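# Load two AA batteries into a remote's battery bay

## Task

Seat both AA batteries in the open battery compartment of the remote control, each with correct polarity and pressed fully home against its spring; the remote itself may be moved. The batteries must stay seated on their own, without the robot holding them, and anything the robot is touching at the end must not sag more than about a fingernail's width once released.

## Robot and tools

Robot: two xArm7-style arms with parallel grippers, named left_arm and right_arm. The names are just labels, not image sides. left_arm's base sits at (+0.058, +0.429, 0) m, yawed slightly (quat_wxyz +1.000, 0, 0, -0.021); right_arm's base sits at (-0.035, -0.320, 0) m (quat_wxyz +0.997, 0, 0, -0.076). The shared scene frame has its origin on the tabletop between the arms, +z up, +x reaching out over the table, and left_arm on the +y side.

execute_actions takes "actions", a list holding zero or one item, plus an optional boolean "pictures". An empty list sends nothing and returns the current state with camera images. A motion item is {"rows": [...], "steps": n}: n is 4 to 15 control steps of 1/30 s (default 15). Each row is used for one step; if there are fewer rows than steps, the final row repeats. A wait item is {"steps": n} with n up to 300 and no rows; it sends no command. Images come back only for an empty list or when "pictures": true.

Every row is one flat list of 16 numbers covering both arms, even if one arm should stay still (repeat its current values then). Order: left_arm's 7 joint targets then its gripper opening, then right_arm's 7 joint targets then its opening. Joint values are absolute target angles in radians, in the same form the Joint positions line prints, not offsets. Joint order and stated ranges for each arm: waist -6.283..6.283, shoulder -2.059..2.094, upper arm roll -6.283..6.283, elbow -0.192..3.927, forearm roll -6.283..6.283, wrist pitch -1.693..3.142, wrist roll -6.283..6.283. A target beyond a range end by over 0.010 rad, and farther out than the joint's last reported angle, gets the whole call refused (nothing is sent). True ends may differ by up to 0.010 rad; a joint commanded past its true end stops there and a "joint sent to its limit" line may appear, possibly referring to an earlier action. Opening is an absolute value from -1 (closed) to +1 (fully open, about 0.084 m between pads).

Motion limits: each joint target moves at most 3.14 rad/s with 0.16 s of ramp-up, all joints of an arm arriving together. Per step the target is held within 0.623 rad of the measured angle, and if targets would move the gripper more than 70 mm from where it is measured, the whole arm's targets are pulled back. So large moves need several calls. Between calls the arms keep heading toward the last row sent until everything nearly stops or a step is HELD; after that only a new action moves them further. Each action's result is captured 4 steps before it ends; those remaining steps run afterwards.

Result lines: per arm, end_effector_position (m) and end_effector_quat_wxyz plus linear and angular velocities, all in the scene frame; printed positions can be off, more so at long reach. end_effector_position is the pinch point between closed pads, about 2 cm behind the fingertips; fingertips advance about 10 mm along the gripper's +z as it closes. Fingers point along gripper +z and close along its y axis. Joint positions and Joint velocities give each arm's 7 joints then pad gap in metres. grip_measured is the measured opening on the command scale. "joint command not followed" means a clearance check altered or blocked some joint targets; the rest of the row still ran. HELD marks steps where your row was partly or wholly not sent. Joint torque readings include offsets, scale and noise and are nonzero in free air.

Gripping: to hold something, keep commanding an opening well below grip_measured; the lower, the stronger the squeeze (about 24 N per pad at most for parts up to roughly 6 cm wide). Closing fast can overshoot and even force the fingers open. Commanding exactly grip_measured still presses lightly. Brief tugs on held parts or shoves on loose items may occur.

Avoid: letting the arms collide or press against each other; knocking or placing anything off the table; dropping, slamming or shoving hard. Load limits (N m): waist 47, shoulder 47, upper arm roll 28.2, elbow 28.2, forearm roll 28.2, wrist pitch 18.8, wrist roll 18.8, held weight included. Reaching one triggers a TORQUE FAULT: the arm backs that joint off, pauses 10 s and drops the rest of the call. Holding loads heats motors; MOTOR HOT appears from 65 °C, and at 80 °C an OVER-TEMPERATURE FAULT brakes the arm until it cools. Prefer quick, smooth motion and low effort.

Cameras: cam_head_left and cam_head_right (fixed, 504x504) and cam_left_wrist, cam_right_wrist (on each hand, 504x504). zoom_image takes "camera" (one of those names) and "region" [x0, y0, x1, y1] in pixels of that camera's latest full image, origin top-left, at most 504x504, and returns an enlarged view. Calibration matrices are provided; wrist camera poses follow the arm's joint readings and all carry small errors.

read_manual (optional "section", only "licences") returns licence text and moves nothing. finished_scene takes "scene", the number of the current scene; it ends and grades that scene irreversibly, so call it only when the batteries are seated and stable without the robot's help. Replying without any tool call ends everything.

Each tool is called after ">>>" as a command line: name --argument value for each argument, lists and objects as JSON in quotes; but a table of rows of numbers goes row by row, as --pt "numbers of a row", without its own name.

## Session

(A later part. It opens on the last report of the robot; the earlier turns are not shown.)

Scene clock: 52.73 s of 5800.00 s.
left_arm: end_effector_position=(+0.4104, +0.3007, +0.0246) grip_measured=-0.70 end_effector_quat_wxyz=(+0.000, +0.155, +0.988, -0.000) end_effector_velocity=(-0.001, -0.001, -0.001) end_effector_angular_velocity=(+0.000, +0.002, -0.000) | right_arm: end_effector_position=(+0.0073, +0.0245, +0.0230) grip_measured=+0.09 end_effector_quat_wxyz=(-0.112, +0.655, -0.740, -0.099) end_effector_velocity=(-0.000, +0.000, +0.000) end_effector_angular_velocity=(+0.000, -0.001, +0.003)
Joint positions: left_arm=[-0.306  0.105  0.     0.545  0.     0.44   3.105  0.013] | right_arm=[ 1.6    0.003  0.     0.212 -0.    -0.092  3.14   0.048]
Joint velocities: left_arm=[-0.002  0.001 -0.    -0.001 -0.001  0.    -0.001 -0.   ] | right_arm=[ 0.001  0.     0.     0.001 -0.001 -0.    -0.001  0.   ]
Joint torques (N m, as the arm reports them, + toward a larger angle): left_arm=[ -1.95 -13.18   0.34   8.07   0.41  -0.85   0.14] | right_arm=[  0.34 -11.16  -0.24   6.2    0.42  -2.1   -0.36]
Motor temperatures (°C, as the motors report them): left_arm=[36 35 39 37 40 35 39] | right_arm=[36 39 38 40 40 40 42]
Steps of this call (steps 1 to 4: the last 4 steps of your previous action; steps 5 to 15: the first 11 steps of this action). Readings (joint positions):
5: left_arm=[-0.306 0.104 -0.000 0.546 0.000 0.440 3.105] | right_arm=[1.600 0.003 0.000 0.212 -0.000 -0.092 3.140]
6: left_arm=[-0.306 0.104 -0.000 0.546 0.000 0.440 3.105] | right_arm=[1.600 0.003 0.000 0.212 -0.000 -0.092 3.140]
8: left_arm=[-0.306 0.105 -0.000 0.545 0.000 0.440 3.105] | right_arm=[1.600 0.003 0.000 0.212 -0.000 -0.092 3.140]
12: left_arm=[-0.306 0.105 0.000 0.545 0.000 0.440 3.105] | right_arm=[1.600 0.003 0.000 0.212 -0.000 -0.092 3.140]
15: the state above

>>> execute_actions --actions '[{"rows":[[-0.306,-0.25,0,0.5,0,0.75,3.105,-0.9, 1.6,0.0031,0,0.2116,0,-0.0915,3.14,-0.3],[-0.306,-0.25,0,0.5,0,0.75,3.105,-0.9, 1.6,0.0031,0,0.2116,0,-0.0915,3.14,-0.3],[-0.306,-0.25,0,0.5,0,0.75,3.105,-0.9, 1.6,0.0031,0,0.2116,0,-0.0915,3.14,-0.3],[-0.306,-0.25,0,0.5,0,0.75,3.105,-0.9, 1.6,0.0031,0,0.2116,0,-0.0915,3.14,-0.3],[-0.306,-0.25,0,0.5,0,0.75,3.105,-0.9, 1.6,0.0031,0,0.2116,0,-0.0915,3.14,-0.3],[-0.306,-0.25,0,0.5,0,0.75,3.105,-0.9, 1.6,0.0031,0,0.2116,0,-0.0915,3.14,-0.3],[-0.306,-0.25,0,0.5,0,0.75,3.105,-0.9, 1.6,0.0031,0,0.2116,0,-0.0915,3.14,-0.3],[-1.0,-0.40,0,0.38,0,0.85,1.5,-0.9, 1.6,0.0031,0,0.2116,0,-0.0915,3.14,-0.3]],"steps":15}]'

>>> execute_actions --actions '[{"rows":[[-1.0,-0.40,0,0.38,0,0.85,1.5,-0.9, 1.6,0.0031,0,0.2116,0,-0.0915,3.14,-0.3],[-1.0,-0.40,0,0.38,0,0.85,1.5,-0.9, 1.6,0.0031,0,0.2116,0,-0.0915,3.14,-0.3],[-1.0,-0.40,0,0.38,0,0.85,1.5,-0.9, 1.6,0.0031,0,0.2116,0,-0.0915,3.14,-0.3],[-1.0,-0.40,0,0.38,0,0.85,1.5,-0.9, 1.6,0.0031,0,0.2116,0,-0.0915,3.14,-0.3],[-1.0,-0.40,0,0.38,0,0.85,1.5,-0.9, 1.6,0.0031,0,0.2116,0,-0.0915,3.14,-0.3],[-1.687,-0.42,0,0.34,0,0.95,-0.035,-0.9, 1.6,0.0031,0,0.2116,0,-0.0915,3.14,-0.3]],"steps":15}]'

>>> execute_actions --actions '[{"steps":20}]'

>>> execute_actions --actions '[{"rows":[[-1.687,-0.3625,0,0.3356,0,0.918,-0.035,-0.9, 1.6,0.0031,0,0.2116,0,-0.0915,3.14,-0.3]],"steps":15}]' --pictures true

Scene clock: 54.17 s of 5800.00 s.
left_arm: end_effector_position=(+0.3717, +0.2918, +0.1133) grip_measured=-0.70 end_effector_quat_wxyz=(+0.001, +0.147, +0.989, -0.001) end_effector_velocity=(-0.374, -0.378, -0.119) end_effector_angular_velocity=(+0.173, +0.431, +0.056) | right_arm: end_effector_position=(+0.0073, +0.0244, +0.0230) grip_measured=+0.09 end_effector_quat_wxyz=(-0.112, +0.655, -0.740, -0.099) end_effector_velocity=(-0.000, +0.000, +0.000) end_effector_angular_velocity=(+0.001, -0.000, +0.000)
Joint positions: left_arm=[-0.375 -0.256  0.007  0.49   0.     0.743  3.026  0.013] | right_arm=[ 1.6    0.003  0.     0.212 -0.    -0.092  3.14   0.048]
Joint velocities: left_arm=[-1.481 -0.065  0.039 -0.35   0.001  0.177 -1.501 -0.   ] | right_arm=[ 0.    -0.     0.     0.001 -0.     0.     0.     0.   ]
Joint torques (N m, as the arm reports them, + toward a larger angle): left_arm=[-25.18  -9.68  -8.15   8.46   0.32  -0.67  -0.47] | right_arm=[  0.3  -10.84  -0.38   6.18   0.49  -1.99  -0.34]
Motor temperatures (°C, as the motors report them): left_arm=[36 35 39 37 40 35 39] | right_arm=[36 39 38 40 40 40 42]
Steps of this call (steps 1 to 4: the last 4 steps of your previous action; steps 5 to 15: the robot went on to your last target; steps 16 to 32: nothing new was sent; steps 33 to 43: the first 11 steps of this action). Readings (joint positions):
33: left_arm=[-0.306 0.105 0.000 0.545 0.000 0.441 3.105] | right_arm=[1.600 0.003 0.000 0.212 -0.000 -0.092 3.140]
34: left_arm=[-0.306 0.098 0.000 0.544 -0.000 0.449 3.105] | right_arm=[1.600 0.003 0.000 0.212 -0.000 -0.092 3.140]
36: left_arm=[-0.306 0.035 0.000 0.531 -0.000 0.512 3.105] | right_arm=[1.600 0.003 0.000 0.212 -0.000 -0.092 3.140]
40: left_arm=[-0.307 -0.207 -0.000 0.510 0.000 0.704 3.104] | right_arm=[1.600 0.003 0.000 0.212 -0.000 -0.092 3.140]
43: the state above

Scene clock: 54.67 s of 5800.00 s.
left_arm: end_effector_position=(+0.1669, +0.1716, +0.1064) grip_measured=-0.70 end_effector_quat_wxyz=(-0.021, -0.004, +0.999, +0.050) end_effector_velocity=(-0.489, -0.089, -0.028) end_effector_angular_velocity=(+0.335, -0.065, -0.027) | right_arm: end_effector_position=(+0.0073, +0.0244, +0.0230) grip_measured=+0.09 end_effector_quat_wxyz=(-0.112, +0.655, -0.740, -0.099) end_effector_velocity=(+0.000, +0.000, -0.000) end_effector_angular_velocity=(-0.000, -0.000, +0.000)
Joint positions: left_arm=[-1.127 -0.388 -0.001  0.377 -0.     0.873  1.964  0.013] | right_arm=[ 1.6    0.003  0.     0.212 -0.    -0.092  3.14   0.048]
Joint velocities: left_arm=[-1.728 -0.104 -0.013 -0.131 -0.001  0.256 -1.722 -0.   ] | right_arm=[-0.001  0.     0.     0.    -0.    -0.    -0.     0.   ]
Joint torques (N m, as the arm reports them, + toward a larger angle): left_arm=[-0.99 -7.65  1.6  10.31  0.71 -0.85 -0.14] | right_arm=[  0.29 -10.73  -0.39   6.1    0.49  -1.95  -0.33]
Motor temperatures (°C, as the motors report them): left_arm=[36 35 39 37 40 35 39] | right_arm=[36 39 38 40 40 40 42]
Steps of this call (steps 1 to 4: the last 4 steps of your previous action; steps 5 to 15: the first 11 steps of this action). Readings (joint positions):
5: left_arm=[-0.634 -0.309 -0.001 0.442 -0.000 0.785 2.744] | right_arm=[1.600 0.003 0.000 0.212 -0.000 -0.092 3.140]
6: left_arm=[-0.682 -0.320 -0.001 0.434 -0.000 0.793 2.674] | right_arm=[1.600 0.003 0.000 0.212 -0.000 -0.092 3.140]
8: left_arm=[-0.775 -0.343 -0.002 0.417 -0.000 0.810 2.512] | right_arm=[1.600 0.003 0.000 0.212 -0.000 -0.092 3.140]
12: left_arm=[-0.951 -0.377 0.002 0.392 0.000 0.843 2.137] | right_arm=[1.600 0.003 0.000 0.212 -0.000 -0.092 3.140]
15: the state above

Scene clock: 55.33 s of 5800.00 s.
left_arm: end_effector_position=(+0.0199, +0.1835, +0.0998) grip_measured=-0.70 end_effector_quat_wxyz=(+0.068, -0.608, +0.788, +0.065) end_effector_velocity=(-0.012, +0.004, -0.000) end_effector_angular_velocity=(-0.055, -0.400, +2.053) | right_arm: end_effector_position=(+0.0073, +0.0244, +0.0230) grip_measured=+0.09 end_effector_quat_wxyz=(-0.112, +0.655, -0.740, -0.099) end_effector_velocity=(+0.000, -0.000, -0.000) end_effector_angular_velocity=(-0.001, +0.000, -0.000)
Joint positions: left_arm=[-1.683 -0.42   0.001  0.34   0.     0.95   0.103  0.013] | right_arm=[ 1.6    0.003  0.     0.212 -0.    -0.092  3.14   0.048]
Joint velocities: left_arm=[-0.047 -0.003 -0.003 -0.003 -0.001  0.006 -2.14  -0.   ] | right_arm=[-0.     0.     0.    -0.001  0.001 -0.    -0.    -0.   ]
Joint torques (N m, as the arm reports them, + toward a larger angle): left_arm=[-1.12 -6.85  0.6  10.28  0.71 -0.57  1.72] | right_arm=[  0.46 -10.85  -0.33   6.     0.43  -1.9   -0.33]
Motor temperatures (°C, as the motors report them): left_arm=[36 35 39 37 40 35 39] | right_arm=[36 39 38 40 40 40 42]
Kept back: nothing.
Steps of this call (steps 1 to 4: the last 4 steps of your previous action; steps 5 to 20: the robot went on to your last target). Readings (joint positions):
1: left_arm=[-1.185 -0.391 -0.001 0.373 -0.000 0.881 1.905] | right_arm=[1.600 0.003 0.000 0.212 -0.000 -0.092 3.140]
2: left_arm=[-1.243 -0.394 -0.000 0.369 -0.000 0.889 1.842] | right_arm=[1.600 0.003 0.000 0.212 -0.000 -0.092 3.140]
4: left_arm=[-1.355 -0.401 -0.001 0.362 -0.000 0.904 1.699] | right_arm=[1.600 0.003 0.000 0.212 -0.000 -0.092 3.140]
8: left_arm=[-1.549 -0.412 -0.001 0.349 -0.000 0.931 1.324] | right_arm=[1.600 0.003 0.000 0.212 -0.000 -0.092 3.140]
20: the state above

Scene clock: 55.70 s of 5800.00 s.
left_arm: end_effector_position=(+0.0194, +0.1872, +0.0853) grip_measured=-0.70 end_effector_quat_wxyz=(-0.084, +0.658, -0.745, -0.069) end_effector_velocity=(-0.001, -0.002, +0.002) end_effector_angular_velocity=(-0.008, +0.001, -0.001) | right_arm: end_effector_position=(+0.0073, +0.0244, +0.0230) grip_measured=+0.09 end_effector_quat_wxyz=(-0.112, +0.655, -0.740, -0.099) end_effector_velocity=(+0.000, +0.000, +0.000) end_effector_angular_velocity=(-0.000, -0.000, +0.001)
Joint positions: left_arm=[-1.687 -0.363  0.     0.336  0.     0.918 -0.034  0.013] | right_arm=[ 1.6    0.003  0.     0.212 -0.    -0.092  3.14   0.048]
Joint velocities: left_arm=[-0.003 -0.006 -0.001  0.002 -0.    -0.001 -0.002 -0.   ] | right_arm=[-0.     0.     0.     0.001 -0.     0.    -0.001 -0.   ]
Joint torques (N m, as the arm reports them, + toward a larger angle): left_arm=[-1.84 -6.97  0.49  9.35  0.54 -0.61  0.13] | right_arm=[  0.24 -10.8   -0.5    6.09   0.43  -1.92  -0.28]
Motor temperatures (°C, as the motors report them): left_arm=[36 35 39 37 40 35 39] | right_arm=[36 39 38 40 40 40 42]
Steps of this call (steps 1 to 11: the first 11 steps of this action). Readings (joint positions):
1: left_arm=[-1.684 -0.420 0.001 0.340 0.000 0.949 0.042] | right_arm=[1.600 0.003 0.000 0.212 -0.000 -0.092 3.140]
2: left_arm=[-1.685 -0.414 0.001 0.340 0.000 0.945 0.002] | right_arm=[1.600 0.003 0.000 0.212 -0.000 -0.092 3.140]
4: left_arm=[-1.686 -0.378 0.000 0.339 0.000 0.925 -0.027] | right_arm=[1.600 0.003 0.000 0.212 -0.000 -0.092 3.140]
8: left_arm=[-1.686 -0.361 0.000 0.334 -0.000 0.919 -0.034] | right_arm=[1.600 0.003 0.000 0.212 -0.000 -0.092 3.140]
11: the state above
camera_calibration (this result's frames):
cam_left_wrist: T_world_to_cam=[[-0.993415, 0.114475, -0.00470065, 0.0292836], [0.111049, 0.972159, 0.206337, -0.131391], [0.0281902, 0.204456, -0.97847, 0.175297], [0, 0, 0, 1]] pos_world=[0.03874, 0.0885401, 0.198772]
cam_right_wrist: T_world_to_cam=[[-0.991102, 0.131806, 0.018541, 0.0339968], [0.13164, 0.950046, 0.282991, 0.0363251], [0.019685, 0.282914, -0.958943, 0.148036], [0, 0, 0, 1]] pos_world=[0.0259984, -0.0808729, 0.131048]

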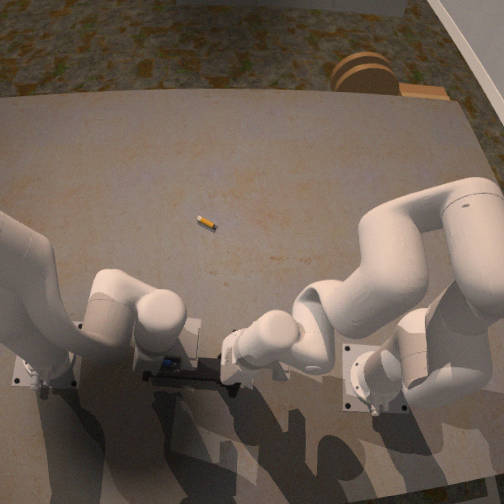

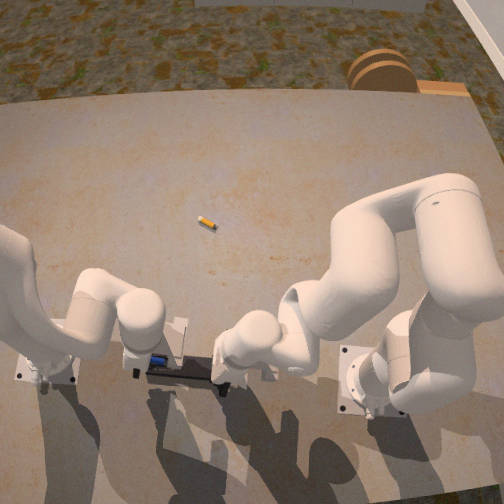

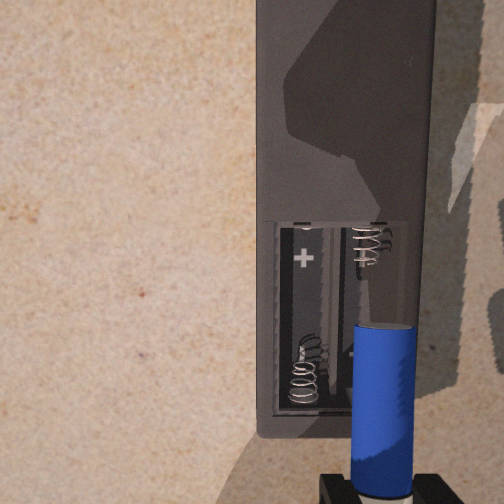

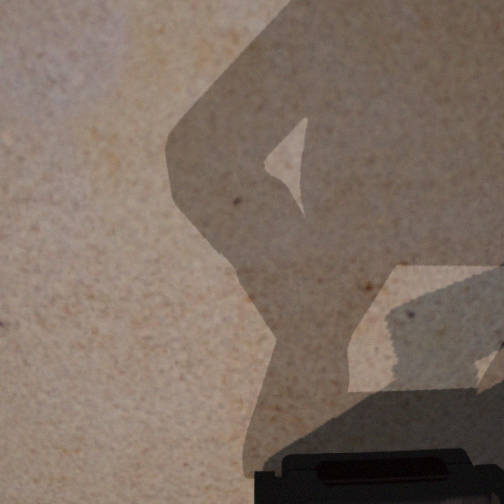

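>>> execute_actions --actions '[{"rows":[[-1.697,-0.29,0,0.37,0,0.92,-0.045,-0.9, 1.6,0.0031,0,0.2116,0,-0.0915,3.14,-0.3],[-1.697,-0.29,0,0.37,0,0.92,-0.045,-0.9, 1.6,0.0031,0,0.2116,0,-0.0915,3.14,-0.3],[-1.697,-0.224,0,0.4043,0,0.9283,-0.045,-0.9, 1.6,0.0031,0,0.2116,0,-0.0915,3.14,-0.3],[-1.697,-0.224,0,0.4043,0,0.9283,-0.045,-0.9, 1.6,0.0031,0,0.2116,0,-0.0915,3.14,-0.3],[-1.697,-0.224,0,0.4043,0,0.9283,-0.045,-0.9, 1.6,0.0031,0,0.2116,0,-0.0915,3.14,-0.3],[-1.697,-0.19,0,0.3968,0,0.887,-0.045,-0.9, 1.6,0.0031,0,0.2116,0,-0.0915,3.14,-0.3],[-1.697,-0.19,0,0.3968,0,0.887,-0.045,-0.9, 1.6,0.0031,0,0.2116,0,-0.0915,3.14,-0.3],[-1.697,-0.173,0,0.393,0,0.866,-0.045,-0.9, 1.6,0.0031,0,0.2116,0,-0.0915,3.14,-0.3]],"steps":15}]'

>>> execute_actions --actions '[{"steps":8}]' --pictures true

Scene clock: 59.87 s of 5800.00 s.
left_arm: end_effector_position=(+0.0165, +0.1852, +0.0542) grip_measured=-0.70 end_effector_quat_wxyz=(-0.118, +0.655, -0.740, -0.096) end_effector_velocity=(+0.002, +0.013, -0.030) end_effector_angular_velocity=(+0.022, -0.004, +0.003) | right_arm: end_effector_position=(+0.0073, +0.0244, +0.0230) grip_measured=+0.09 end_effector_quat_wxyz=(-0.112, +0.655, -0.740, -0.099) end_effector_velocity=(-0.000, +0.000, +0.000) end_effector_angular_velocity=(+0.000, -0.000, -0.000)
Joint positions: left_arm=[-1.697 -0.174  0.     0.391 -0.     0.871 -0.045  0.013] | right_arm=[ 1.6    0.003 -0.     0.212 -0.    -0.092  3.14   0.048]
Joint velocities: left_arm=[ 0.     0.075  0.    -0.044 -0.    -0.097 -0.002 -0.   ] | right_arm=[ 0.  0.  0.  0.  0. -0. -0. -0.]
Joint torques (N m, as the arm reports them, + toward a larger angle): left_arm=[ -1.85 -13.09   0.35  10.45   0.54  -0.43   0.14] | right_arm=[  0.17 -10.87  -0.29   6.01   0.46  -1.86  -0.37]
Motor temperatures (°C, as the motors report them): left_arm=[36 35 39 37 40 35 39] | right_arm=[36 39 38 40 40 40 42]
Steps of this call (steps 1 to 4: the last 4 steps of your previous action; steps 5 to 15: the robot went on to your last target; steps 16 to 90: nothing new was sent; then 0.80 s passed at rest; steps 91 to 101: the first 11 steps of this action). Readings (joint positions):
91: left_arm=[-1.687 -0.362 0.000 0.336 0.000 0.918 -0.035] | right_arm=[1.600 0.003 0.000 0.212 0.000 -0.092 3.140]
92: left_arm=[-1.688 -0.355 0.000 0.340 0.000 0.918 -0.036] | right_arm=[1.600 0.003 -0.000 0.212 -0.000 -0.092 3.140]
94: left_arm=[-1.694 -0.301 -0.000 0.367 0.000 0.921 -0.042] | right_arm=[1.600 0.003 -0.000 0.212 0.000 -0.092 3.140]
98: left_arm=[-1.697 -0.202 -0.000 0.400 -0.000 0.903 -0.045] | right_arm=[1.600 0.003 -0.000 0.212 0.000 -0.092 3.140]
101: the state above

Scene clock: 60.13 s of 5800.00 s.
left_arm: end_effector_position=(+0.0161, +0.1831, +0.0547) grip_measured=-0.70 end_effector_quat_wxyz=(-0.116, +0.655, -0.741, -0.094) end_effector_velocity=(+0.001, +0.004, -0.002) end_effector_angular_velocity=(+0.010, -0.003, -0.001) | right_arm: end_effector_position=(+0.0073, +0.0244, +0.0230) grip_measured=+0.09 end_effector_quat_wxyz=(-0.112, +0.655, -0.740, -0.099) end_effector_velocity=(+0.000, +0.000, +0.000) end_effector_angular_velocity=(+0.000, +0.000, -0.001)
Joint positions: left_arm=[-1.697 -0.174 -0.     0.393  0.     0.866 -0.045  0.013] | right_arm=[ 1.6    0.003  0.     0.212 -0.    -0.092  3.14   0.048]
Joint velocities: left_arm=[-0.     0.005  0.    -0.005  0.002  0.001 -0.001 -0.   ] | right_arm=[-0.001  0.     0.     0.     0.    -0.     0.    -0.   ]
Joint torques (N m, as the arm reports them, + toward a larger angle): left_arm=[-1.86 -9.63  0.28  8.93  0.62 -0.35  0.04] | right_arm=[  0.07 -10.59  -0.37   5.98   0.4   -1.91  -0.33]
Motor temperatures (°C, as the motors report them): left_arm=[36 35 39 37 40 35 39] | right_arm=[36 39 38 40 40 40 42]
Kept back: nothing.
Steps of this call (steps 1 to 4: the last 4 steps of your previous action; steps 5 to 8: the robot went on to your last target). Readings (joint positions):
1: left_arm=[-1.697 -0.172 0.000 0.391 -0.000 0.868 -0.045] | right_arm=[1.600 0.003 -0.000 0.212 -0.000 -0.092 3.140]
2: left_arm=[-1.697 -0.173 0.000 0.391 -0.000 0.867 -0.045] | right_arm=[1.600 0.003 0.000 0.212 -0.000 -0.092 3.140]
4: left_arm=[-1.697 -0.174 -0.000 0.393 0.000 0.866 -0.045] | right_arm=[1.600 0.003 -0.000 0.212 -0.000 -0.092 3.140]
8: the state above
camera_calibration (this result's frames):
cam_left_wrist: T_world_to_cam=[[-0.993287, 0.11513, -0.0112568, 0.02662], [0.107232, 0.952885, 0.283746, -0.121412], [0.0433942, 0.280634, -0.958833, 0.131027], [0, 0, 0, 1]] pos_world=[0.0337748, 0.0758568, 0.160383]
cam_right_wrist: T_world_to_cam=[[-0.991102, 0.131807, 0.0185408, 0.0339974], [0.131641, 0.950051, 0.282972, 0.0363337], [0.0196831, 0.282895, -0.958949, 0.148033], [0, 0, 0, 1]] pos_world=[0.0259981, -0.0808779, 0.131045]

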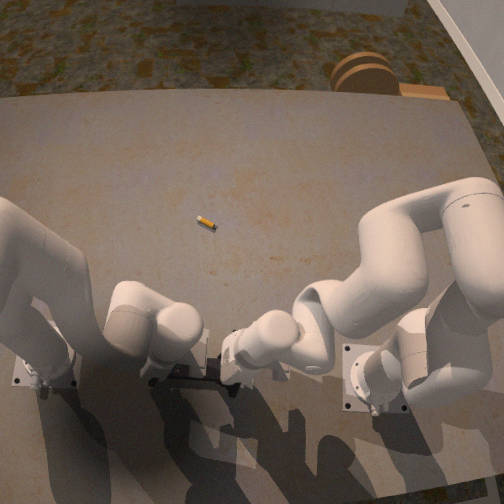

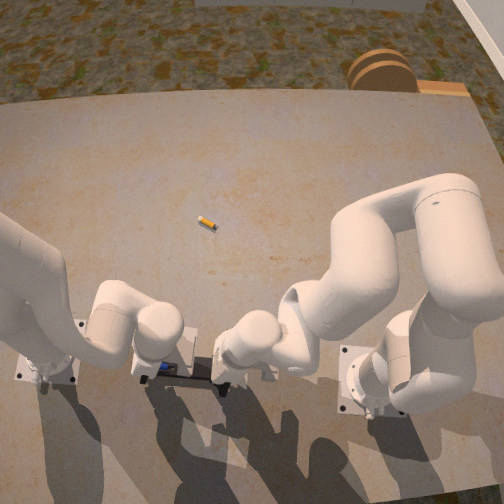

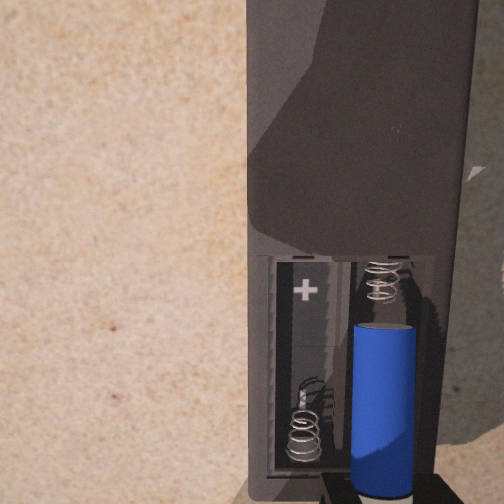

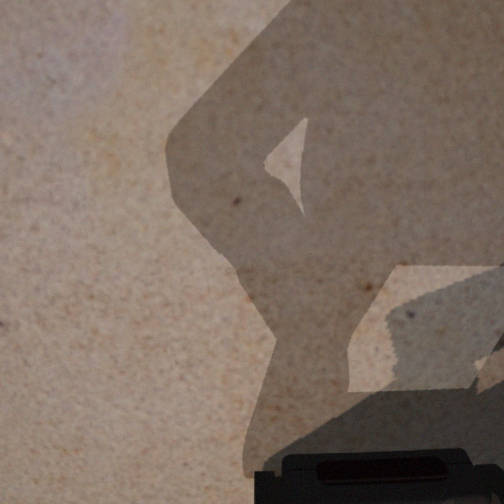

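>>> execute_actions --actions '[{"rows":[[-1.697,-0.165,0,0.391,0,0.856,-0.045,-0.9, 1.6,0.0031,0,0.2116,0,-0.0915,3.14,-0.3],[-1.697,-0.165,0,0.391,0,0.856,-0.045,-0.9, 1.6,0.0031,0,0.2116,0,-0.0915,3.14,-0.3],[-1.697,-0.165,0,0.391,0,0.856,-0.045,-0.9, 1.6,0.0031,0,0.2116,0,-0.0915,3.14,-0.3],[-1.697,-0.156,0,0.389,0,0.845,-0.045,-0.9, 1.6,0.0031,0,0.2116,0,-0.0915,3.14,-0.3],[-1.697,-0.156,0,0.389,0,0.845,-0.045,-0.9, 1.6,0.0031,0,0.2116,0,-0.0915,3.14,-0.3],[-1.697,-0.156,0,0.389,0,0.845,-0.045,-0.9, 1.6,0.0031,0,0.2116,0,-0.0915,3.14,-0.3],[-1.697,-0.1476,0,0.3874,0,0.835,-0.045,-0.9, 1.6,0.0031,0,0.2116,0,-0.0915,3.14,-0.3]],"steps":15}]' --pictures true

Scene clock: 60.70 s of 5800.00 s.
left_arm: end_effector_position=(+0.0163, +0.1839, +0.0466) grip_measured=-0.70 end_effector_quat_wxyz=(-0.117, +0.655, -0.741, -0.094) end_effector_velocity=(-0.001, -0.006, +0.001) end_effector_angular_velocity=(-0.015, +0.003, +0.000) | right_arm: end_effector_position=(+0.0073, +0.0244, +0.0230) grip_measured=+0.09 end_effector_quat_wxyz=(-0.112, +0.655, -0.740, -0.099) end_effector_velocity=(+0.000, -0.000, -0.000) end_effector_angular_velocity=(-0.001, +0.000, -0.002)
Joint positions: left_arm=[-1.697 -0.147  0.     0.387 -0.     0.836 -0.045  0.013] | right_arm=[ 1.6    0.003  0.     0.212  0.    -0.092  3.14   0.048]
Joint velocities: left_arm=[-0.     0.003 -0.     0.006 -0.002 -0.013  0.    -0.   ] | right_arm=[-0.001 -0.    -0.    -0.001  0.001  0.    -0.     0.   ]
Joint torques (N m, as the arm reports them, + toward a larger angle): left_arm=[-1.91 -9.8   0.39  8.52  0.64 -0.66  0.11] | right_arm=[  0.18 -10.8   -0.38   6.06   0.39  -1.89  -0.31]
Motor temperatures (°C, as the motors report them): left_arm=[36 35 39 37 40 35 39] | right_arm=[36 39 38 40 40 40 42]
Steps of this call (steps 1 to 6: the robot went on to your last target; steps 7 to 17: the first 11 steps of this action). Readings (joint positions):
7: left_arm=[-1.697 -0.173 -0.000 0.393 -0.000 0.865 -0.045] | right_arm=[1.600 0.003 -0.000 0.212 -0.000 -0.092 3.140]
8: left_arm=[-1.697 -0.170 -0.000 0.393 0.000 0.861 -0.045] | right_arm=[1.600 0.003 0.000 0.212 0.000 -0.092 3.140]
10: left_arm=[-1.697 -0.165 0.000 0.391 -0.000 0.856 -0.045] | right_arm=[1.600 0.003 -0.000 0.212 -0.000 -0.092 3.140]
14: left_arm=[-1.697 -0.153 0.000 0.388 -0.000 0.841 -0.045] | right_arm=[1.600 0.003 -0.000 0.212 0.000 -0.092 3.140]
17: the state above
camera_calibration (this result's frames):
cam_left_wrist: T_world_to_cam=[[-0.993289, 0.115101, -0.011357, 0.0265927], [0.107083, 0.952297, 0.285768, -0.119922], [0.0437073, 0.282634, -0.958231, 0.122614], [0, 0, 0, 1]] pos_world=[0.0338968, 0.0764861, 0.152064]
cam_right_wrist: T_world_to_cam=[[-0.991102, 0.131808, 0.018541, 0.0339974], [0.131642, 0.950051, 0.282972, 0.0363338], [0.019683, 0.282895, -0.958949, 0.148033], [0, 0, 0, 1]] pos_world=[0.025998, -0.080878, 0.131045]

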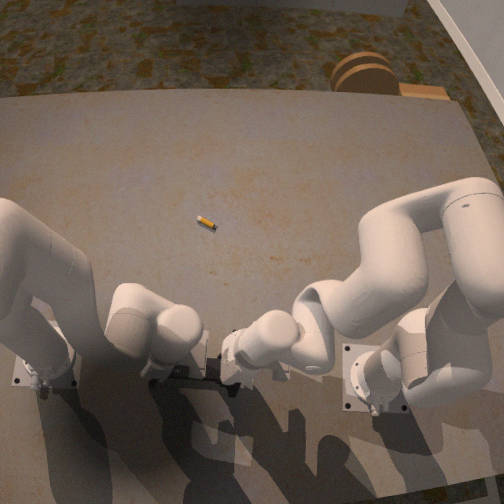

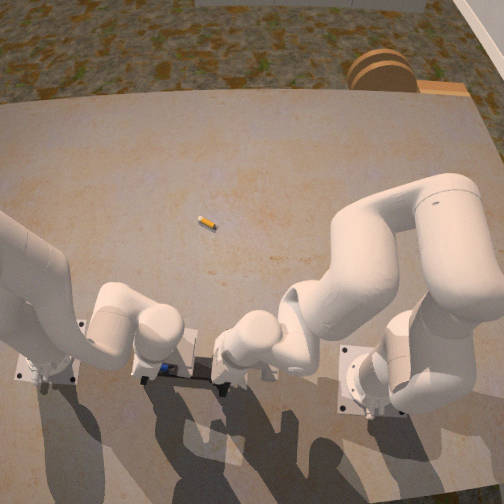

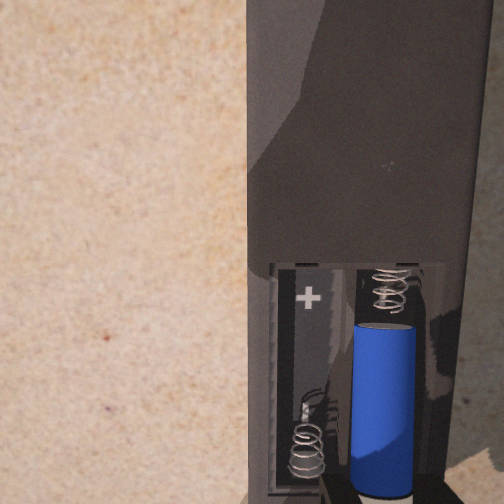

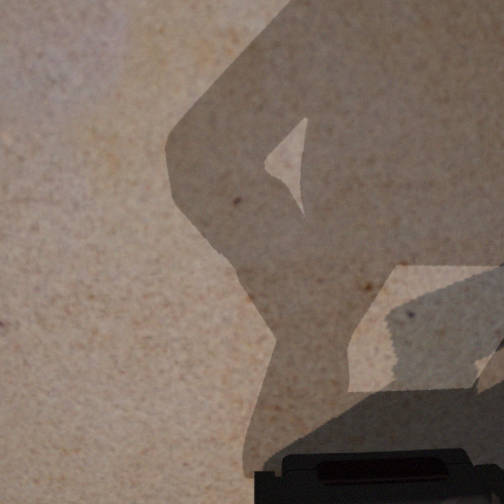

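>>> execute_actions --actions '[{"rows":[[-1.703,-0.1476,0,0.3874,0,0.835,-0.051,-0.9, 1.6,0.0031,0,0.2116,0,-0.0915,3.14,-0.3],[-1.703,-0.1476,0,0.3874,0,0.835,-0.051,-0.9, 1.6,0.0031,0,0.2116,0,-0.0915,3.14,-0.3],[-1.703,-0.1476,0,0.3874,0,0.835,-0.051,-0.9, 1.6,0.0031,0,0.2116,0,-0.0915,3.14,-0.3],[-1.703,-0.139,0,0.395,0,0.834,-0.051,-0.9, 1.6,0.0031,0,0.2116,0,-0.0915,3.14,-0.3],[-1.703,-0.139,0,0.395,0,0.834,-0.051,-0.9, 1.6,0.0031,0,0.2116,0,-0.0915,3.14,-0.3],[-1.703,-0.131,0,0.402,0,0.833,-0.051,-0.9, 1.6,0.0031,0,0.2116,0,-0.0915,3.14,-0.3],[-1.703,-0.131,0,0.402,0,0.833,-0.051,-0.9, 1.6,0.0031,0,0.2116,0,-0.0915,3.14,-0.3],[-1.703,-0.123,0,0.41,0,0.833,-0.051,-0.9, 1.6,0.0031,0,0.2116,0,-0.0915,3.14,-0.3],[-1.703,-0.123,0,0.41,0,0.833,-0.051,-0.9, 1.6,0.0031,0,0.2116,0,-0.0915,3.14,-0.3],[-1.703,-0.1145,0,0.417,0,0.8315,-0.051,-0.9, 1.6,0.0031,0,0.2116,0,-0.0915,3.14,-0.3],[-1.703,-0.1145,0,0.417,0,0.8315,-0.051,-0.9, 1.6,0.0031,0,0.2116,0,-0.0915,3.14,-0.3],[-1.703,-0.1062,0,0.4247,0,0.8309,-0.051,-0.9, 1.6,0.0031,0,0.2116,0,-0.0915,3.14,-0.3]],"steps":15}]'

>>> execute_actions --actions '[{"steps":6}]' --pictures true

Scene clock: 61.73 s of 5800.00 s.
left_arm: end_effector_position=(+0.0136, +0.1772, +0.0455) grip_measured=-0.70 end_effector_quat_wxyz=(-0.118, +0.655, -0.741, -0.094) end_effector_velocity=(-0.004, -0.027, -0.009) end_effector_angular_velocity=(+0.024, -0.004, +0.000) | right_arm: end_effector_position=(+0.0073, +0.0243, +0.0230) grip_measured=+0.09 end_effector_quat_wxyz=(-0.112, +0.655, -0.740, -0.099) end_effector_velocity=(-0.000, -0.001, -0.000) end_effector_angular_velocity=(-0.002, +0.000, +0.000)
Joint positions: left_arm=[-1.703 -0.12   0.     0.411  0.     0.834 -0.051  0.013] | right_arm=[ 1.6    0.003 -0.     0.211 -0.    -0.091  3.14   0.048]
Joint velocities: left_arm=[ 0.001  0.135  0.     0.108  0.    -0.002  0.    -0.   ] | right_arm=[ 0.    -0.002 -0.    -0.003  0.001  0.    -0.001  0.   ]
Joint torques (N m, as the arm reports them, + toward a larger angle): left_arm=[-2.09 -9.97  0.37  8.85  0.45 -1.38  0.03] | right_arm=[  0.31 -10.4   -0.27   6.2    0.56  -1.85  -0.32]
Motor temperatures (°C, as the motors report them): left_arm=[36 35 39 37 40 35 39] | right_arm=[36 39 38 40 40 40 42]
Steps of this call (steps 1 to 4: the last 4 steps of your previous action; steps 5 to 15: the robot went on to your last target; steps 16 to 20: nothing new was sent; steps 21 to 31: the first 11 steps of this action). Readings (joint positions):
21: left_arm=[-1.697 -0.148 0.000 0.387 0.000 0.835 -0.045] | right_arm=[1.600 0.003 -0.000 0.212 0.000 -0.092 3.140]
22: left_arm=[-1.699 -0.148 0.000 0.387 0.000 0.835 -0.048] | right_arm=[1.600 0.003 -0.000 0.212 0.000 -0.092 3.140]
24: left_arm=[-1.703 -0.147 -0.000 0.388 -0.000 0.835 -0.050] | right_arm=[1.600 0.003 0.000 0.212 0.000 -0.092 3.140]
28: left_arm=[-1.703 -0.133 -0.000 0.401 0.000 0.833 -0.051] | right_arm=[1.600 0.003 -0.000 0.212 0.000 -0.091 3.140]
31: the state above

Scene clock: 61.93 s of 5800.00 s.
left_arm: end_effector_position=(+0.0130, +0.1739, +0.0451) grip_measured=-0.70 end_effector_quat_wxyz=(-0.118, +0.655, -0.741, -0.094) end_effector_velocity=(-0.001, -0.003, +0.000) end_effector_angular_velocity=(-0.009, +0.002, -0.001) | right_arm: end_effector_position=(+0.0073, +0.0243, +0.0230) grip_measured=+0.09 end_effector_quat_wxyz=(-0.112, +0.655, -0.740, -0.099) end_effector_velocity=(-0.000, +0.000, -0.000) end_effector_angular_velocity=(-0.000, +0.000, -0.001)
Joint positions: left_arm=[-1.703 -0.107  0.     0.424  0.     0.834 -0.051  0.013] | right_arm=[ 1.6    0.003 -0.     0.211 -0.    -0.091  3.14   0.048]
Joint velocities: left_arm=[-0.001  0.001 -0.     0.002 -0.    -0.008  0.    -0.   ] | right_arm=[0.    0.    0.    0.    0.    0.    0.001 0.   ]
Joint torques (N m, as the arm reports them, + toward a larger angle): left_arm=[-2.06 -9.04  0.19  9.67  0.47 -2.68  0.13] | right_arm=[  0.41 -10.02  -0.37   6.46   0.5   -2.06  -0.21]
Motor temperatures (°C, as the motors report them): left_arm=[36 35 39 37 40 35 39] | right_arm=[36 39 38 40 40 40 42]
Kept back: nothing.
Steps of this call (steps 1 to 4: the last 4 steps of your previous action; steps 5 to 6: the robot went on to your last target). Readings (joint positions):
1: left_arm=[-1.703 -0.116 0.000 0.415 0.000 0.834 -0.051] | right_arm=[1.600 0.003 -0.000 0.211 -0.000 -0.091 3.140]
2: left_arm=[-1.703 -0.112 0.000 0.418 0.000 0.834 -0.051] | right_arm=[1.600 0.003 -0.000 0.211 -0.000 -0.091 3.140]
4: left_arm=[-1.703 -0.108 0.000 0.423 0.000 0.834 -0.051] | right_arm=[1.600 0.003 -0.000 0.211 -0.000 -0.091 3.140]
6: the state above
camera_calibration (this result's frames):
cam_left_wrist: T_world_to_cam=[[-0.993247, 0.115258, -0.0132411, 0.0245848], [0.106611, 0.951782, 0.287656, -0.109531], [0.0457572, 0.284302, -0.957642, 0.123795], [0, 0, 0, 1]] pos_world=[0.0304314, 0.0662204, 0.150384]
cam_right_wrist: T_world_to_cam=[[-0.991113, 0.131728, 0.0185118, 0.0340044], [0.13156, 0.950094, 0.282865, 0.0364513], [0.0196733, 0.282787, -0.958981, 0.148065], [0, 0, 0, 1]] pos_world=[0.0259937, -0.0809823, 0.131051]

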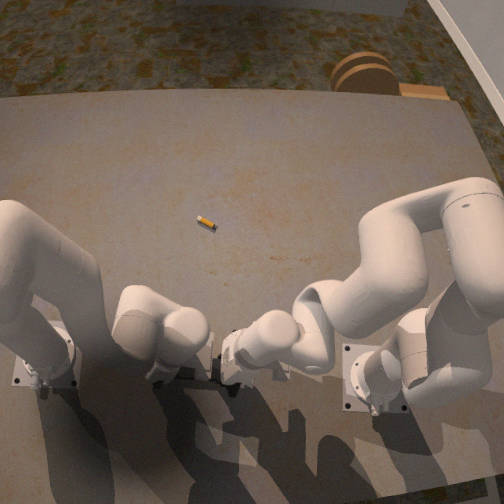

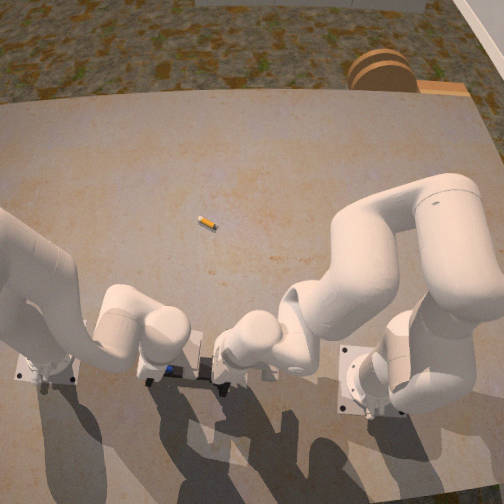

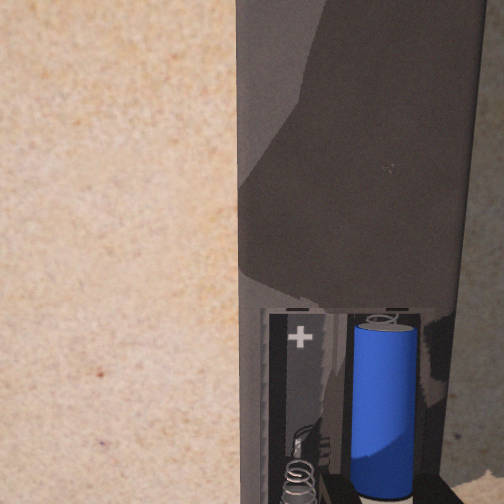

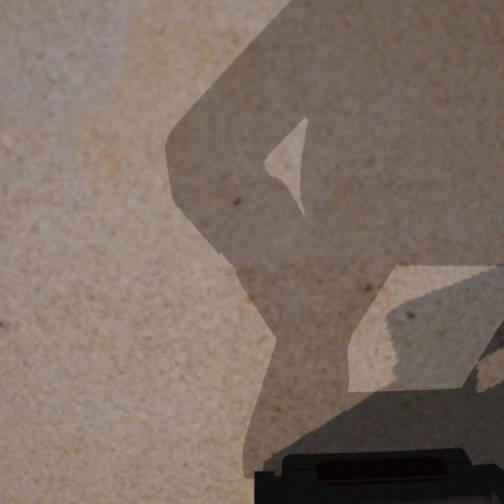

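>>> execute_actions --actions '[]'

Scene clock: 62.63 s of 5800.00 s.
left_arm: end_effector_position=(+0.0128, +0.1729, +0.0451) grip_measured=-0.70 end_effector_quat_wxyz=(-0.117, +0.655, -0.741, -0.093) end_effector_velocity=(-0.000, +0.000, -0.000) end_effector_angular_velocity=(+0.000, -0.000, +0.001) | right_arm: end_effector_position=(+0.0073, +0.0243, +0.0230) grip_measured=+0.09 end_effector_quat_wxyz=(-0.112, +0.655, -0.740, -0.099) end_effector_velocity=(-0.000, -0.000, -0.000) end_effector_angular_velocity=(-0.001, +0.000, -0.000)
Joint positions: left_arm=[-1.703 -0.106  0.     0.425  0.     0.831 -0.051  0.013] | right_arm=[ 1.6    0.003 -0.     0.211  0.    -0.091  3.14   0.048]
Joint velocities: left_arm=[-0.    -0.    -0.    -0.001 -0.    -0.    -0.001 -0.   ] | right_arm=[ 0.001  0.    -0.    -0.001  0.001  0.    -0.     0.   ]
Joint torques (N m, as the arm reports them, + toward a larger angle): left_arm=[-2.22 -9.04  0.07  9.82  0.32 -2.63  0.03] | right_arm=[ 0.26 -9.35 -0.4   6.87  0.58 -2.14 -0.28]
Motor temperatures (°C, as the motors report them): left_arm=[36 35 39 37 40 35 39] | right_arm=[36 39 38 40 40 40 42]
Kept back: nothing.
Steps of this call (steps 1 to 21: the robot went on to your last target). Readings (joint positions):
1: left_arm=[-1.703 -0.107 0.000 0.424 0.000 0.834 -0.051] | right_arm=[1.600 0.003 -0.000 0.211 -0.000 -0.091 3.140]
2: left_arm=[-1.703 -0.107 0.000 0.424 0.000 0.833 -0.051] | right_arm=[1.600 0.003 -0.000 0.211 -0.000 -0.091 3.140]
4: left_arm=[-1.703 -0.107 0.000 0.424 0.000 0.833 -0.051] | right_arm=[1.600 0.003 -0.000 0.211 -0.000 -0.091 3.140]
8: left_arm=[-1.703 -0.107 0.000 0.424 0.000 0.832 -0.051] | right_arm=[1.600 0.003 -0.000 0.211 -0.000 -0.091 3.140]
21: the state above
camera_calibration (this result's frames):
cam_left_wrist: T_world_to_cam=[[-0.993238, 0.115354, -0.0130972, 0.024456], [0.106876, 0.952586, 0.284883, -0.10856], [0.0453385, 0.281557, -0.958473, 0.124607], [0, 0, 0, 1]] pos_world=[0.0302436, 0.065508, 0.150679]
cam_right_wrist: T_world_to_cam=[[-0.991101, 0.131816, 0.0185412, 0.0339994], [0.131652, 0.950069, 0.282906, 0.0363937], [0.0196762, 0.28283, -0.958968, 0.148046], [0, 0, 0, 1]] pos_world=[0.0259925, -0.0809301, 0.131045]

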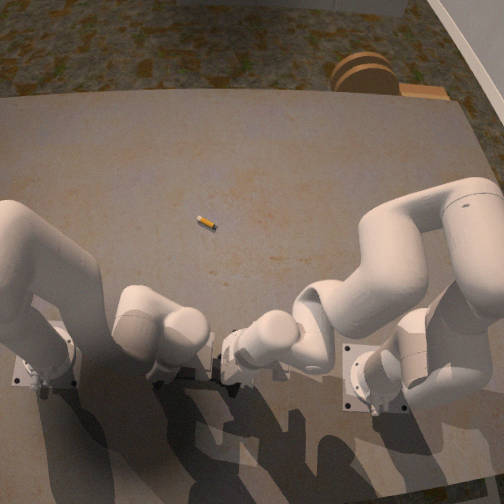

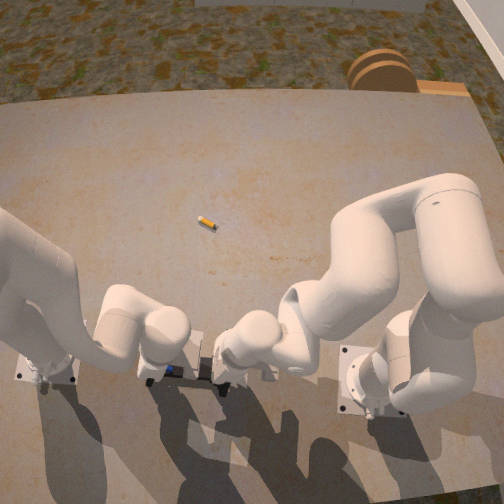

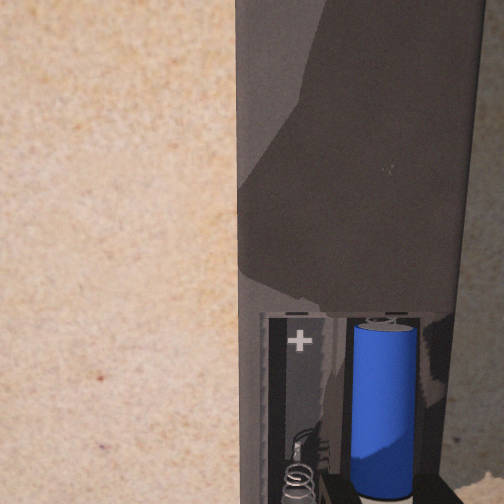

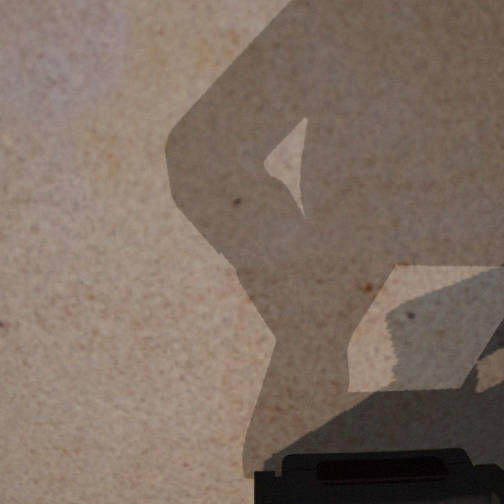

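>>> execute_actions --actions '[{"rows":[[-1.703,-0.1187,0,0.410,0,0.8137,-0.051,-0.9,1.6,0.0031,0,0.2116,0,-0.0915,3.14,-0.3],[-1.703,-0.1312,0,0.3953,0,0.7965,-0.051,-0.9,1.6,0.0031,0,0.2116,0,-0.0915,3.14,-0.3],[-1.703,-0.1436,0,0.3806,0,0.7792,-0.051,-0.9,1.6,0.0031,0,0.2116,0,-0.0915,3.14,-0.3],[-1.703,-0.1561,0,0.366,0,0.762,-0.051,-0.9,1.6,0.0031,0,0.2116,0,-0.0915,3.14,-0.3],[-1.703,-0.1686,0,0.3513,0,0.7448,-0.051,-0.9,1.6,0.0031,0,0.2116,0,-0.0915,3.14,-0.3],[-1.703,-0.181,0,0.3366,0,0.7276,-0.051,-0.9,1.6,0.0031,0,0.2116,0,-0.0915,3.14,-0.3],[-1.703,-0.1935,0,0.3219,0,0.7104,-0.051,-0.9,1.6,0.0031,0,0.2116,0,-0.0915,3.14,-0.3],[-1.703,-0.206,0,0.3072,0,0.6931,-0.051,-0.9,1.6,0.0031,0,0.2116,0,-0.0915,3.14,-0.3],[-1.703,-0.2184,0,0.2925,0,0.6759,-0.051,-0.9,1.6,0.0031,0,0.2116,0,-0.0915,3.14,-0.3],[-1.703,-0.2309,0,0.2778,0,0.6587,-0.051,-0.9,1.6,0.0031,0,0.2116,0,-0.0915,3.14,-0.3]],"steps":15}]' --pictures true

Scene clock: 64.63 s of 5800.00 s.
left_arm: end_effector_position=(+0.0132, +0.1754, +0.0434) grip_measured=-0.70 end_effector_quat_wxyz=(-0.065, +0.660, -0.747, -0.052) end_effector_velocity=(+0.001, +0.012, -0.003) end_effector_angular_velocity=(-0.396, +0.070, +0.000) | right_arm: end_effector_position=(+0.0073, +0.0244, +0.0230) grip_measured=+0.09 end_effector_quat_wxyz=(-0.112, +0.655, -0.740, -0.099) end_effector_velocity=(+0.000, +0.001, +0.001) end_effector_angular_velocity=(+0.002, -0.000, -0.000)
Joint positions: left_arm=[-1.703 -0.217 -0.     0.296 -0.     0.679 -0.051  0.013] | right_arm=[ 1.6    0.003  0.     0.212 -0.    -0.091  3.14   0.048]
Joint velocities: left_arm=[-0.001 -0.345 -0.001 -0.399 -0.002 -0.456 -0.001  0.   ] | right_arm=[-0.001 -0.    -0.     0.001 -0.     0.    -0.    -0.   ]
Joint torques (N m, as the arm reports them, + toward a larger angle): left_arm=[-2.4  -4.33  0.2  10.23  0.8  -2.83 -0.03] | right_arm=[ 0.38 -8.99 -0.28  7.16  0.48 -2.29 -0.24]
Motor temperatures (°C, as the motors report them): left_arm=[36 35 39 37 40 36 39] | right_arm=[36 39 38 40 40 40 42]
Steps of this call (steps 1 to 15: the robot went on to your last target; steps 16 to 49: nothing new was sent; steps 50 to 60: the first 11 steps of this action). Readings (joint positions):
50: left_arm=[-1.703 -0.107 0.000 0.424 -0.000 0.830 -0.051] | right_arm=[1.600 0.003 -0.000 0.212 0.000 -0.091 3.140]
51: left_arm=[-1.703 -0.111 0.000 0.420 -0.000 0.823 -0.051] | right_arm=[1.600 0.003 -0.000 0.212 0.000 -0.091 3.140]
53: left_arm=[-1.703 -0.130 -0.000 0.397 -0.000 0.797 -0.051] | right_arm=[1.600 0.003 -0.000 0.212 0.000 -0.091 3.140]
57: left_arm=[-1.703 -0.180 -0.000 0.339 -0.000 0.730 -0.051] | right_arm=[1.600 0.003 -0.000 0.212 -0.000 -0.091 3.140]
60: the state above
camera_calibration (this result's frames):
cam_left_wrist: T_world_to_cam=[[-0.993429, 0.11433, -0.00517769, 0.0243718], [0.112163, 0.981598, 0.154545, -0.110063], [0.0227516, 0.152949, -0.987972, 0.14646], [0, 0, 0, 1]] pos_world=[0.0332244, 0.0828504, 0.161835]
cam_right_wrist: T_world_to_cam=[[-0.991102, 0.131808, 0.0185408, 0.0339975], [0.131643, 0.950056, 0.282956, 0.036344], [0.0196811, 0.282879, -0.958954, 0.148034], [0, 0, 0, 1]] pos_world=[0.0259971, -0.0808856, 0.131043]

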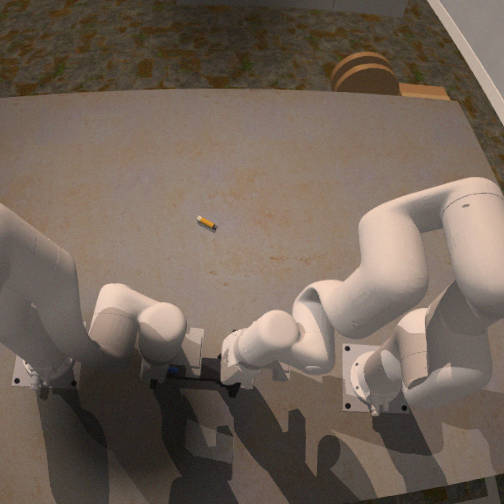

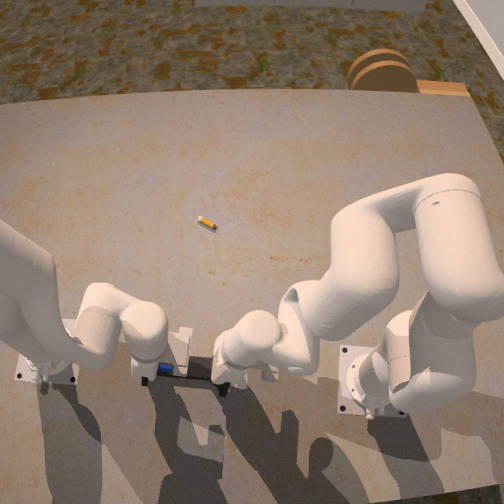

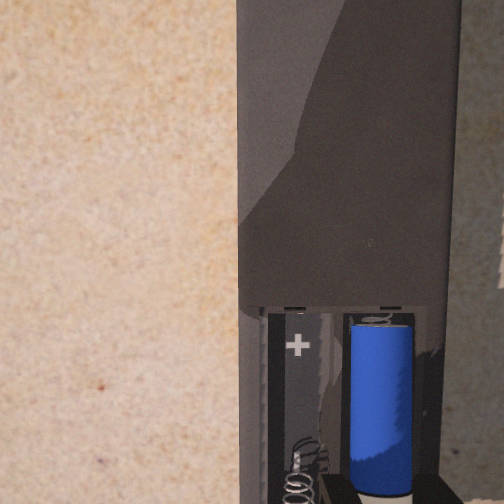

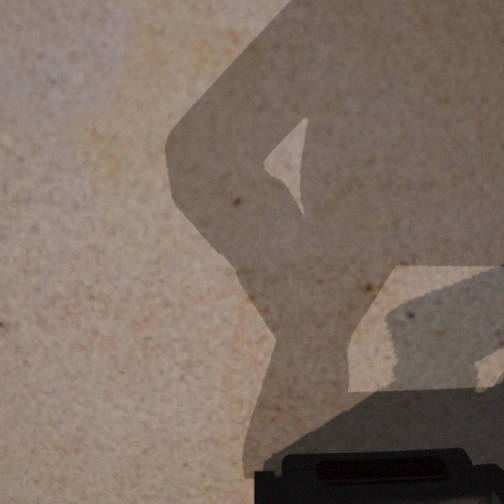

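Now release slowly.

>>> execute_actions --actions '[{"rows":[[-1.703,-0.2309,0,0.2778,0,0.6587,-0.051,-0.8,1.6,0.0031,0,0.2116,0,-0.0915,3.14,-0.3],[-1.703,-0.2309,0,0.2778,0,0.6587,-0.051,-0.75,1.6,0.0031,0,0.2116,0,-0.0915,3.14,-0.3],[-1.703,-0.2309,0,0.2778,0,0.6587,-0.051,-0.7,1.6,0.0031,0,0.2116,0,-0.0915,3.14,-0.3],[-1.703,-0.2309,0,0.2778,0,0.6587,-0.051,-0.67,1.6,0.0031,0,0.2116,0,-0.0915,3.14,-0.3],[-1.703,-0.2309,0,0.2778,0,0.6587,-0.051,-0.64,1.6,0.0031,0,0.2116,0,-0.0915,3.14,-0.3],[-1.703,-0.2309,0,0.2778,0,0.6587,-0.051,-0.61,1.6,0.0031,0,0.2116,0,-0.0915,3.14,-0.3],[-1.703,-0.2309,0,0.2778,0,0.6587,-0.051,-0.58,1.6,0.0031,0,0.2116,0,-0.0915,3.14,-0.3],[-1.703,-0.2309,0,0.2778,0,0.6587,-0.051,-0.54,1.6,0.0031,0,0.2116,0,-0.0915,3.14,-0.3],[-1.703,-0.2309,0,0.2778,0,0.6587,-0.051,-0.5,1.6,0.0031,0,0.2116,0,-0.0915,3.14,-0.3]],"steps":15}]' --pictures true

Scene clock: 65.17 s of 5800.00 s.
left_arm: end_effector_position=(+0.0131, +0.1740, +0.0435) grip_measured=-0.52 end_effector_quat_wxyz=(-0.056, +0.661, -0.747, -0.045) end_effector_velocity=(+0.000, +0.003, +0.000) end_effector_angular_velocity=(+0.009, -0.002, -0.002) | right_arm: end_effector_position=(+0.0073, +0.0246, +0.0230) grip_measured=+0.09 end_effector_quat_wxyz=(-0.112, +0.655, -0.740, -0.099) end_effector_velocity=(-0.000, +0.002, -0.000) end_effector_angular_velocity=(+0.001, +0.000, -0.000)
Joint positions: left_arm=[-1.703 -0.23   0.     0.28   0.     0.654 -0.051  0.021] | right_arm=[ 1.6    0.004  0.     0.212 -0.    -0.092  3.14   0.048]
Joint velocities: left_arm=[-0.001 -0.006 -0.    -0.003  0.     0.012  0.     0.001] | right_arm=[0.001 0.004 0.001 0.005 0.001 0.001 0.001 0.   ]
Joint torques (N m, as the arm reports them, + toward a larger angle): left_arm=[-2.53 -6.47 -0.02  6.46  0.59 -0.18  0.31] | right_arm=[  0.14 -10.23  -0.61   6.49   0.57  -2.26  -0.27]
Motor temperatures (°C, as the motors report them): left_arm=[36 35 39 37 40 36 39] | right_arm=[36 39 38 40 40 40 42]
Steps of this call (steps 1 to 4: the last 4 steps of your previous action; step 5: the robot went on to your last target; steps 6 to 16: the first 11 steps of this action). Readings (joint positions):
6: left_arm=[-1.703 -0.231 -0.000 0.279 -0.000 0.659 -0.051] | right_arm=[1.600 0.003 0.000 0.212 -0.000 -0.091 3.140]
7: left_arm=[-1.703 -0.231 -0.000 0.279 -0.000 0.659 -0.051] | right_arm=[1.600 0.003 0.000 0.212 0.000 -0.091 3.140]
9: left_arm=[-1.703 -0.231 -0.000 0.279 -0.000 0.659 -0.051] | right_arm=[1.600 0.003 0.000 0.212 -0.000 -0.091 3.140]
13: left_arm=[-1.703 -0.230 0.000 0.281 0.000 0.654 -0.051] | right_arm=[1.600 0.003 0.000 0.212 -0.000 -0.092 3.140]
16: the state above
camera_calibration (this result's frames):
cam_left_wrist: T_world_to_cam=[[-0.993514, 0.113647, -0.00388798, 0.024475], [0.112136, 0.98483, 0.132424, -0.108286], [0.0188787, 0.131129, -0.991185, 0.150683], [0, 0, 0, 1]] pos_world=[0.0336143, 0.084103, 0.16379]
cam_right_wrist: T_world_to_cam=[[-0.99114, 0.131521, 0.018521, 0.0339289], [0.131358, 0.950039, 0.283144, 0.0361307], [0.0196436, 0.283068, -0.958899, 0.147975], [0, 0, 0, 1]] pos_world=[0.0259754, -0.0806751, 0.131035]

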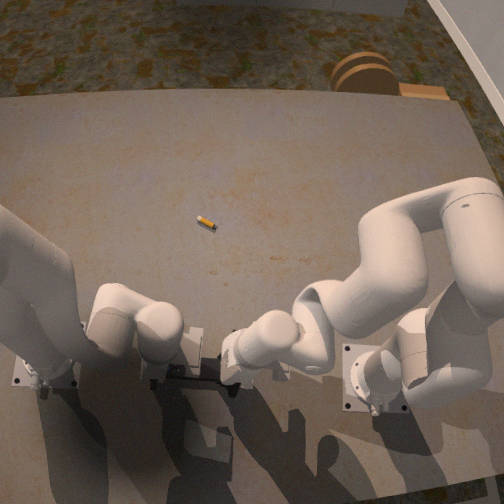

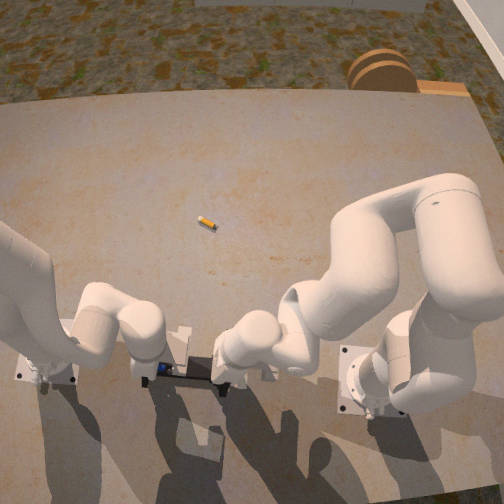

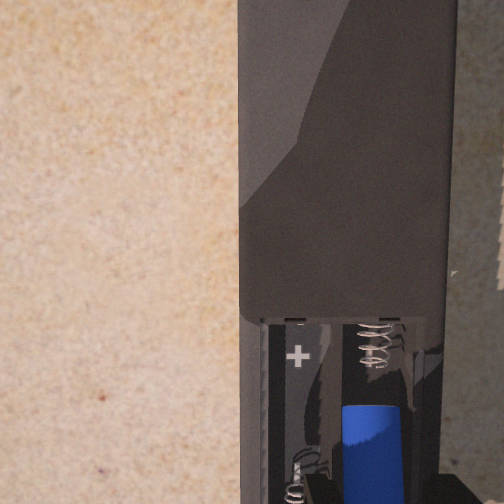

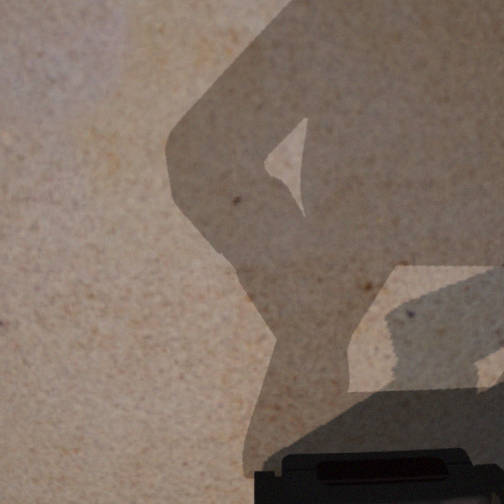

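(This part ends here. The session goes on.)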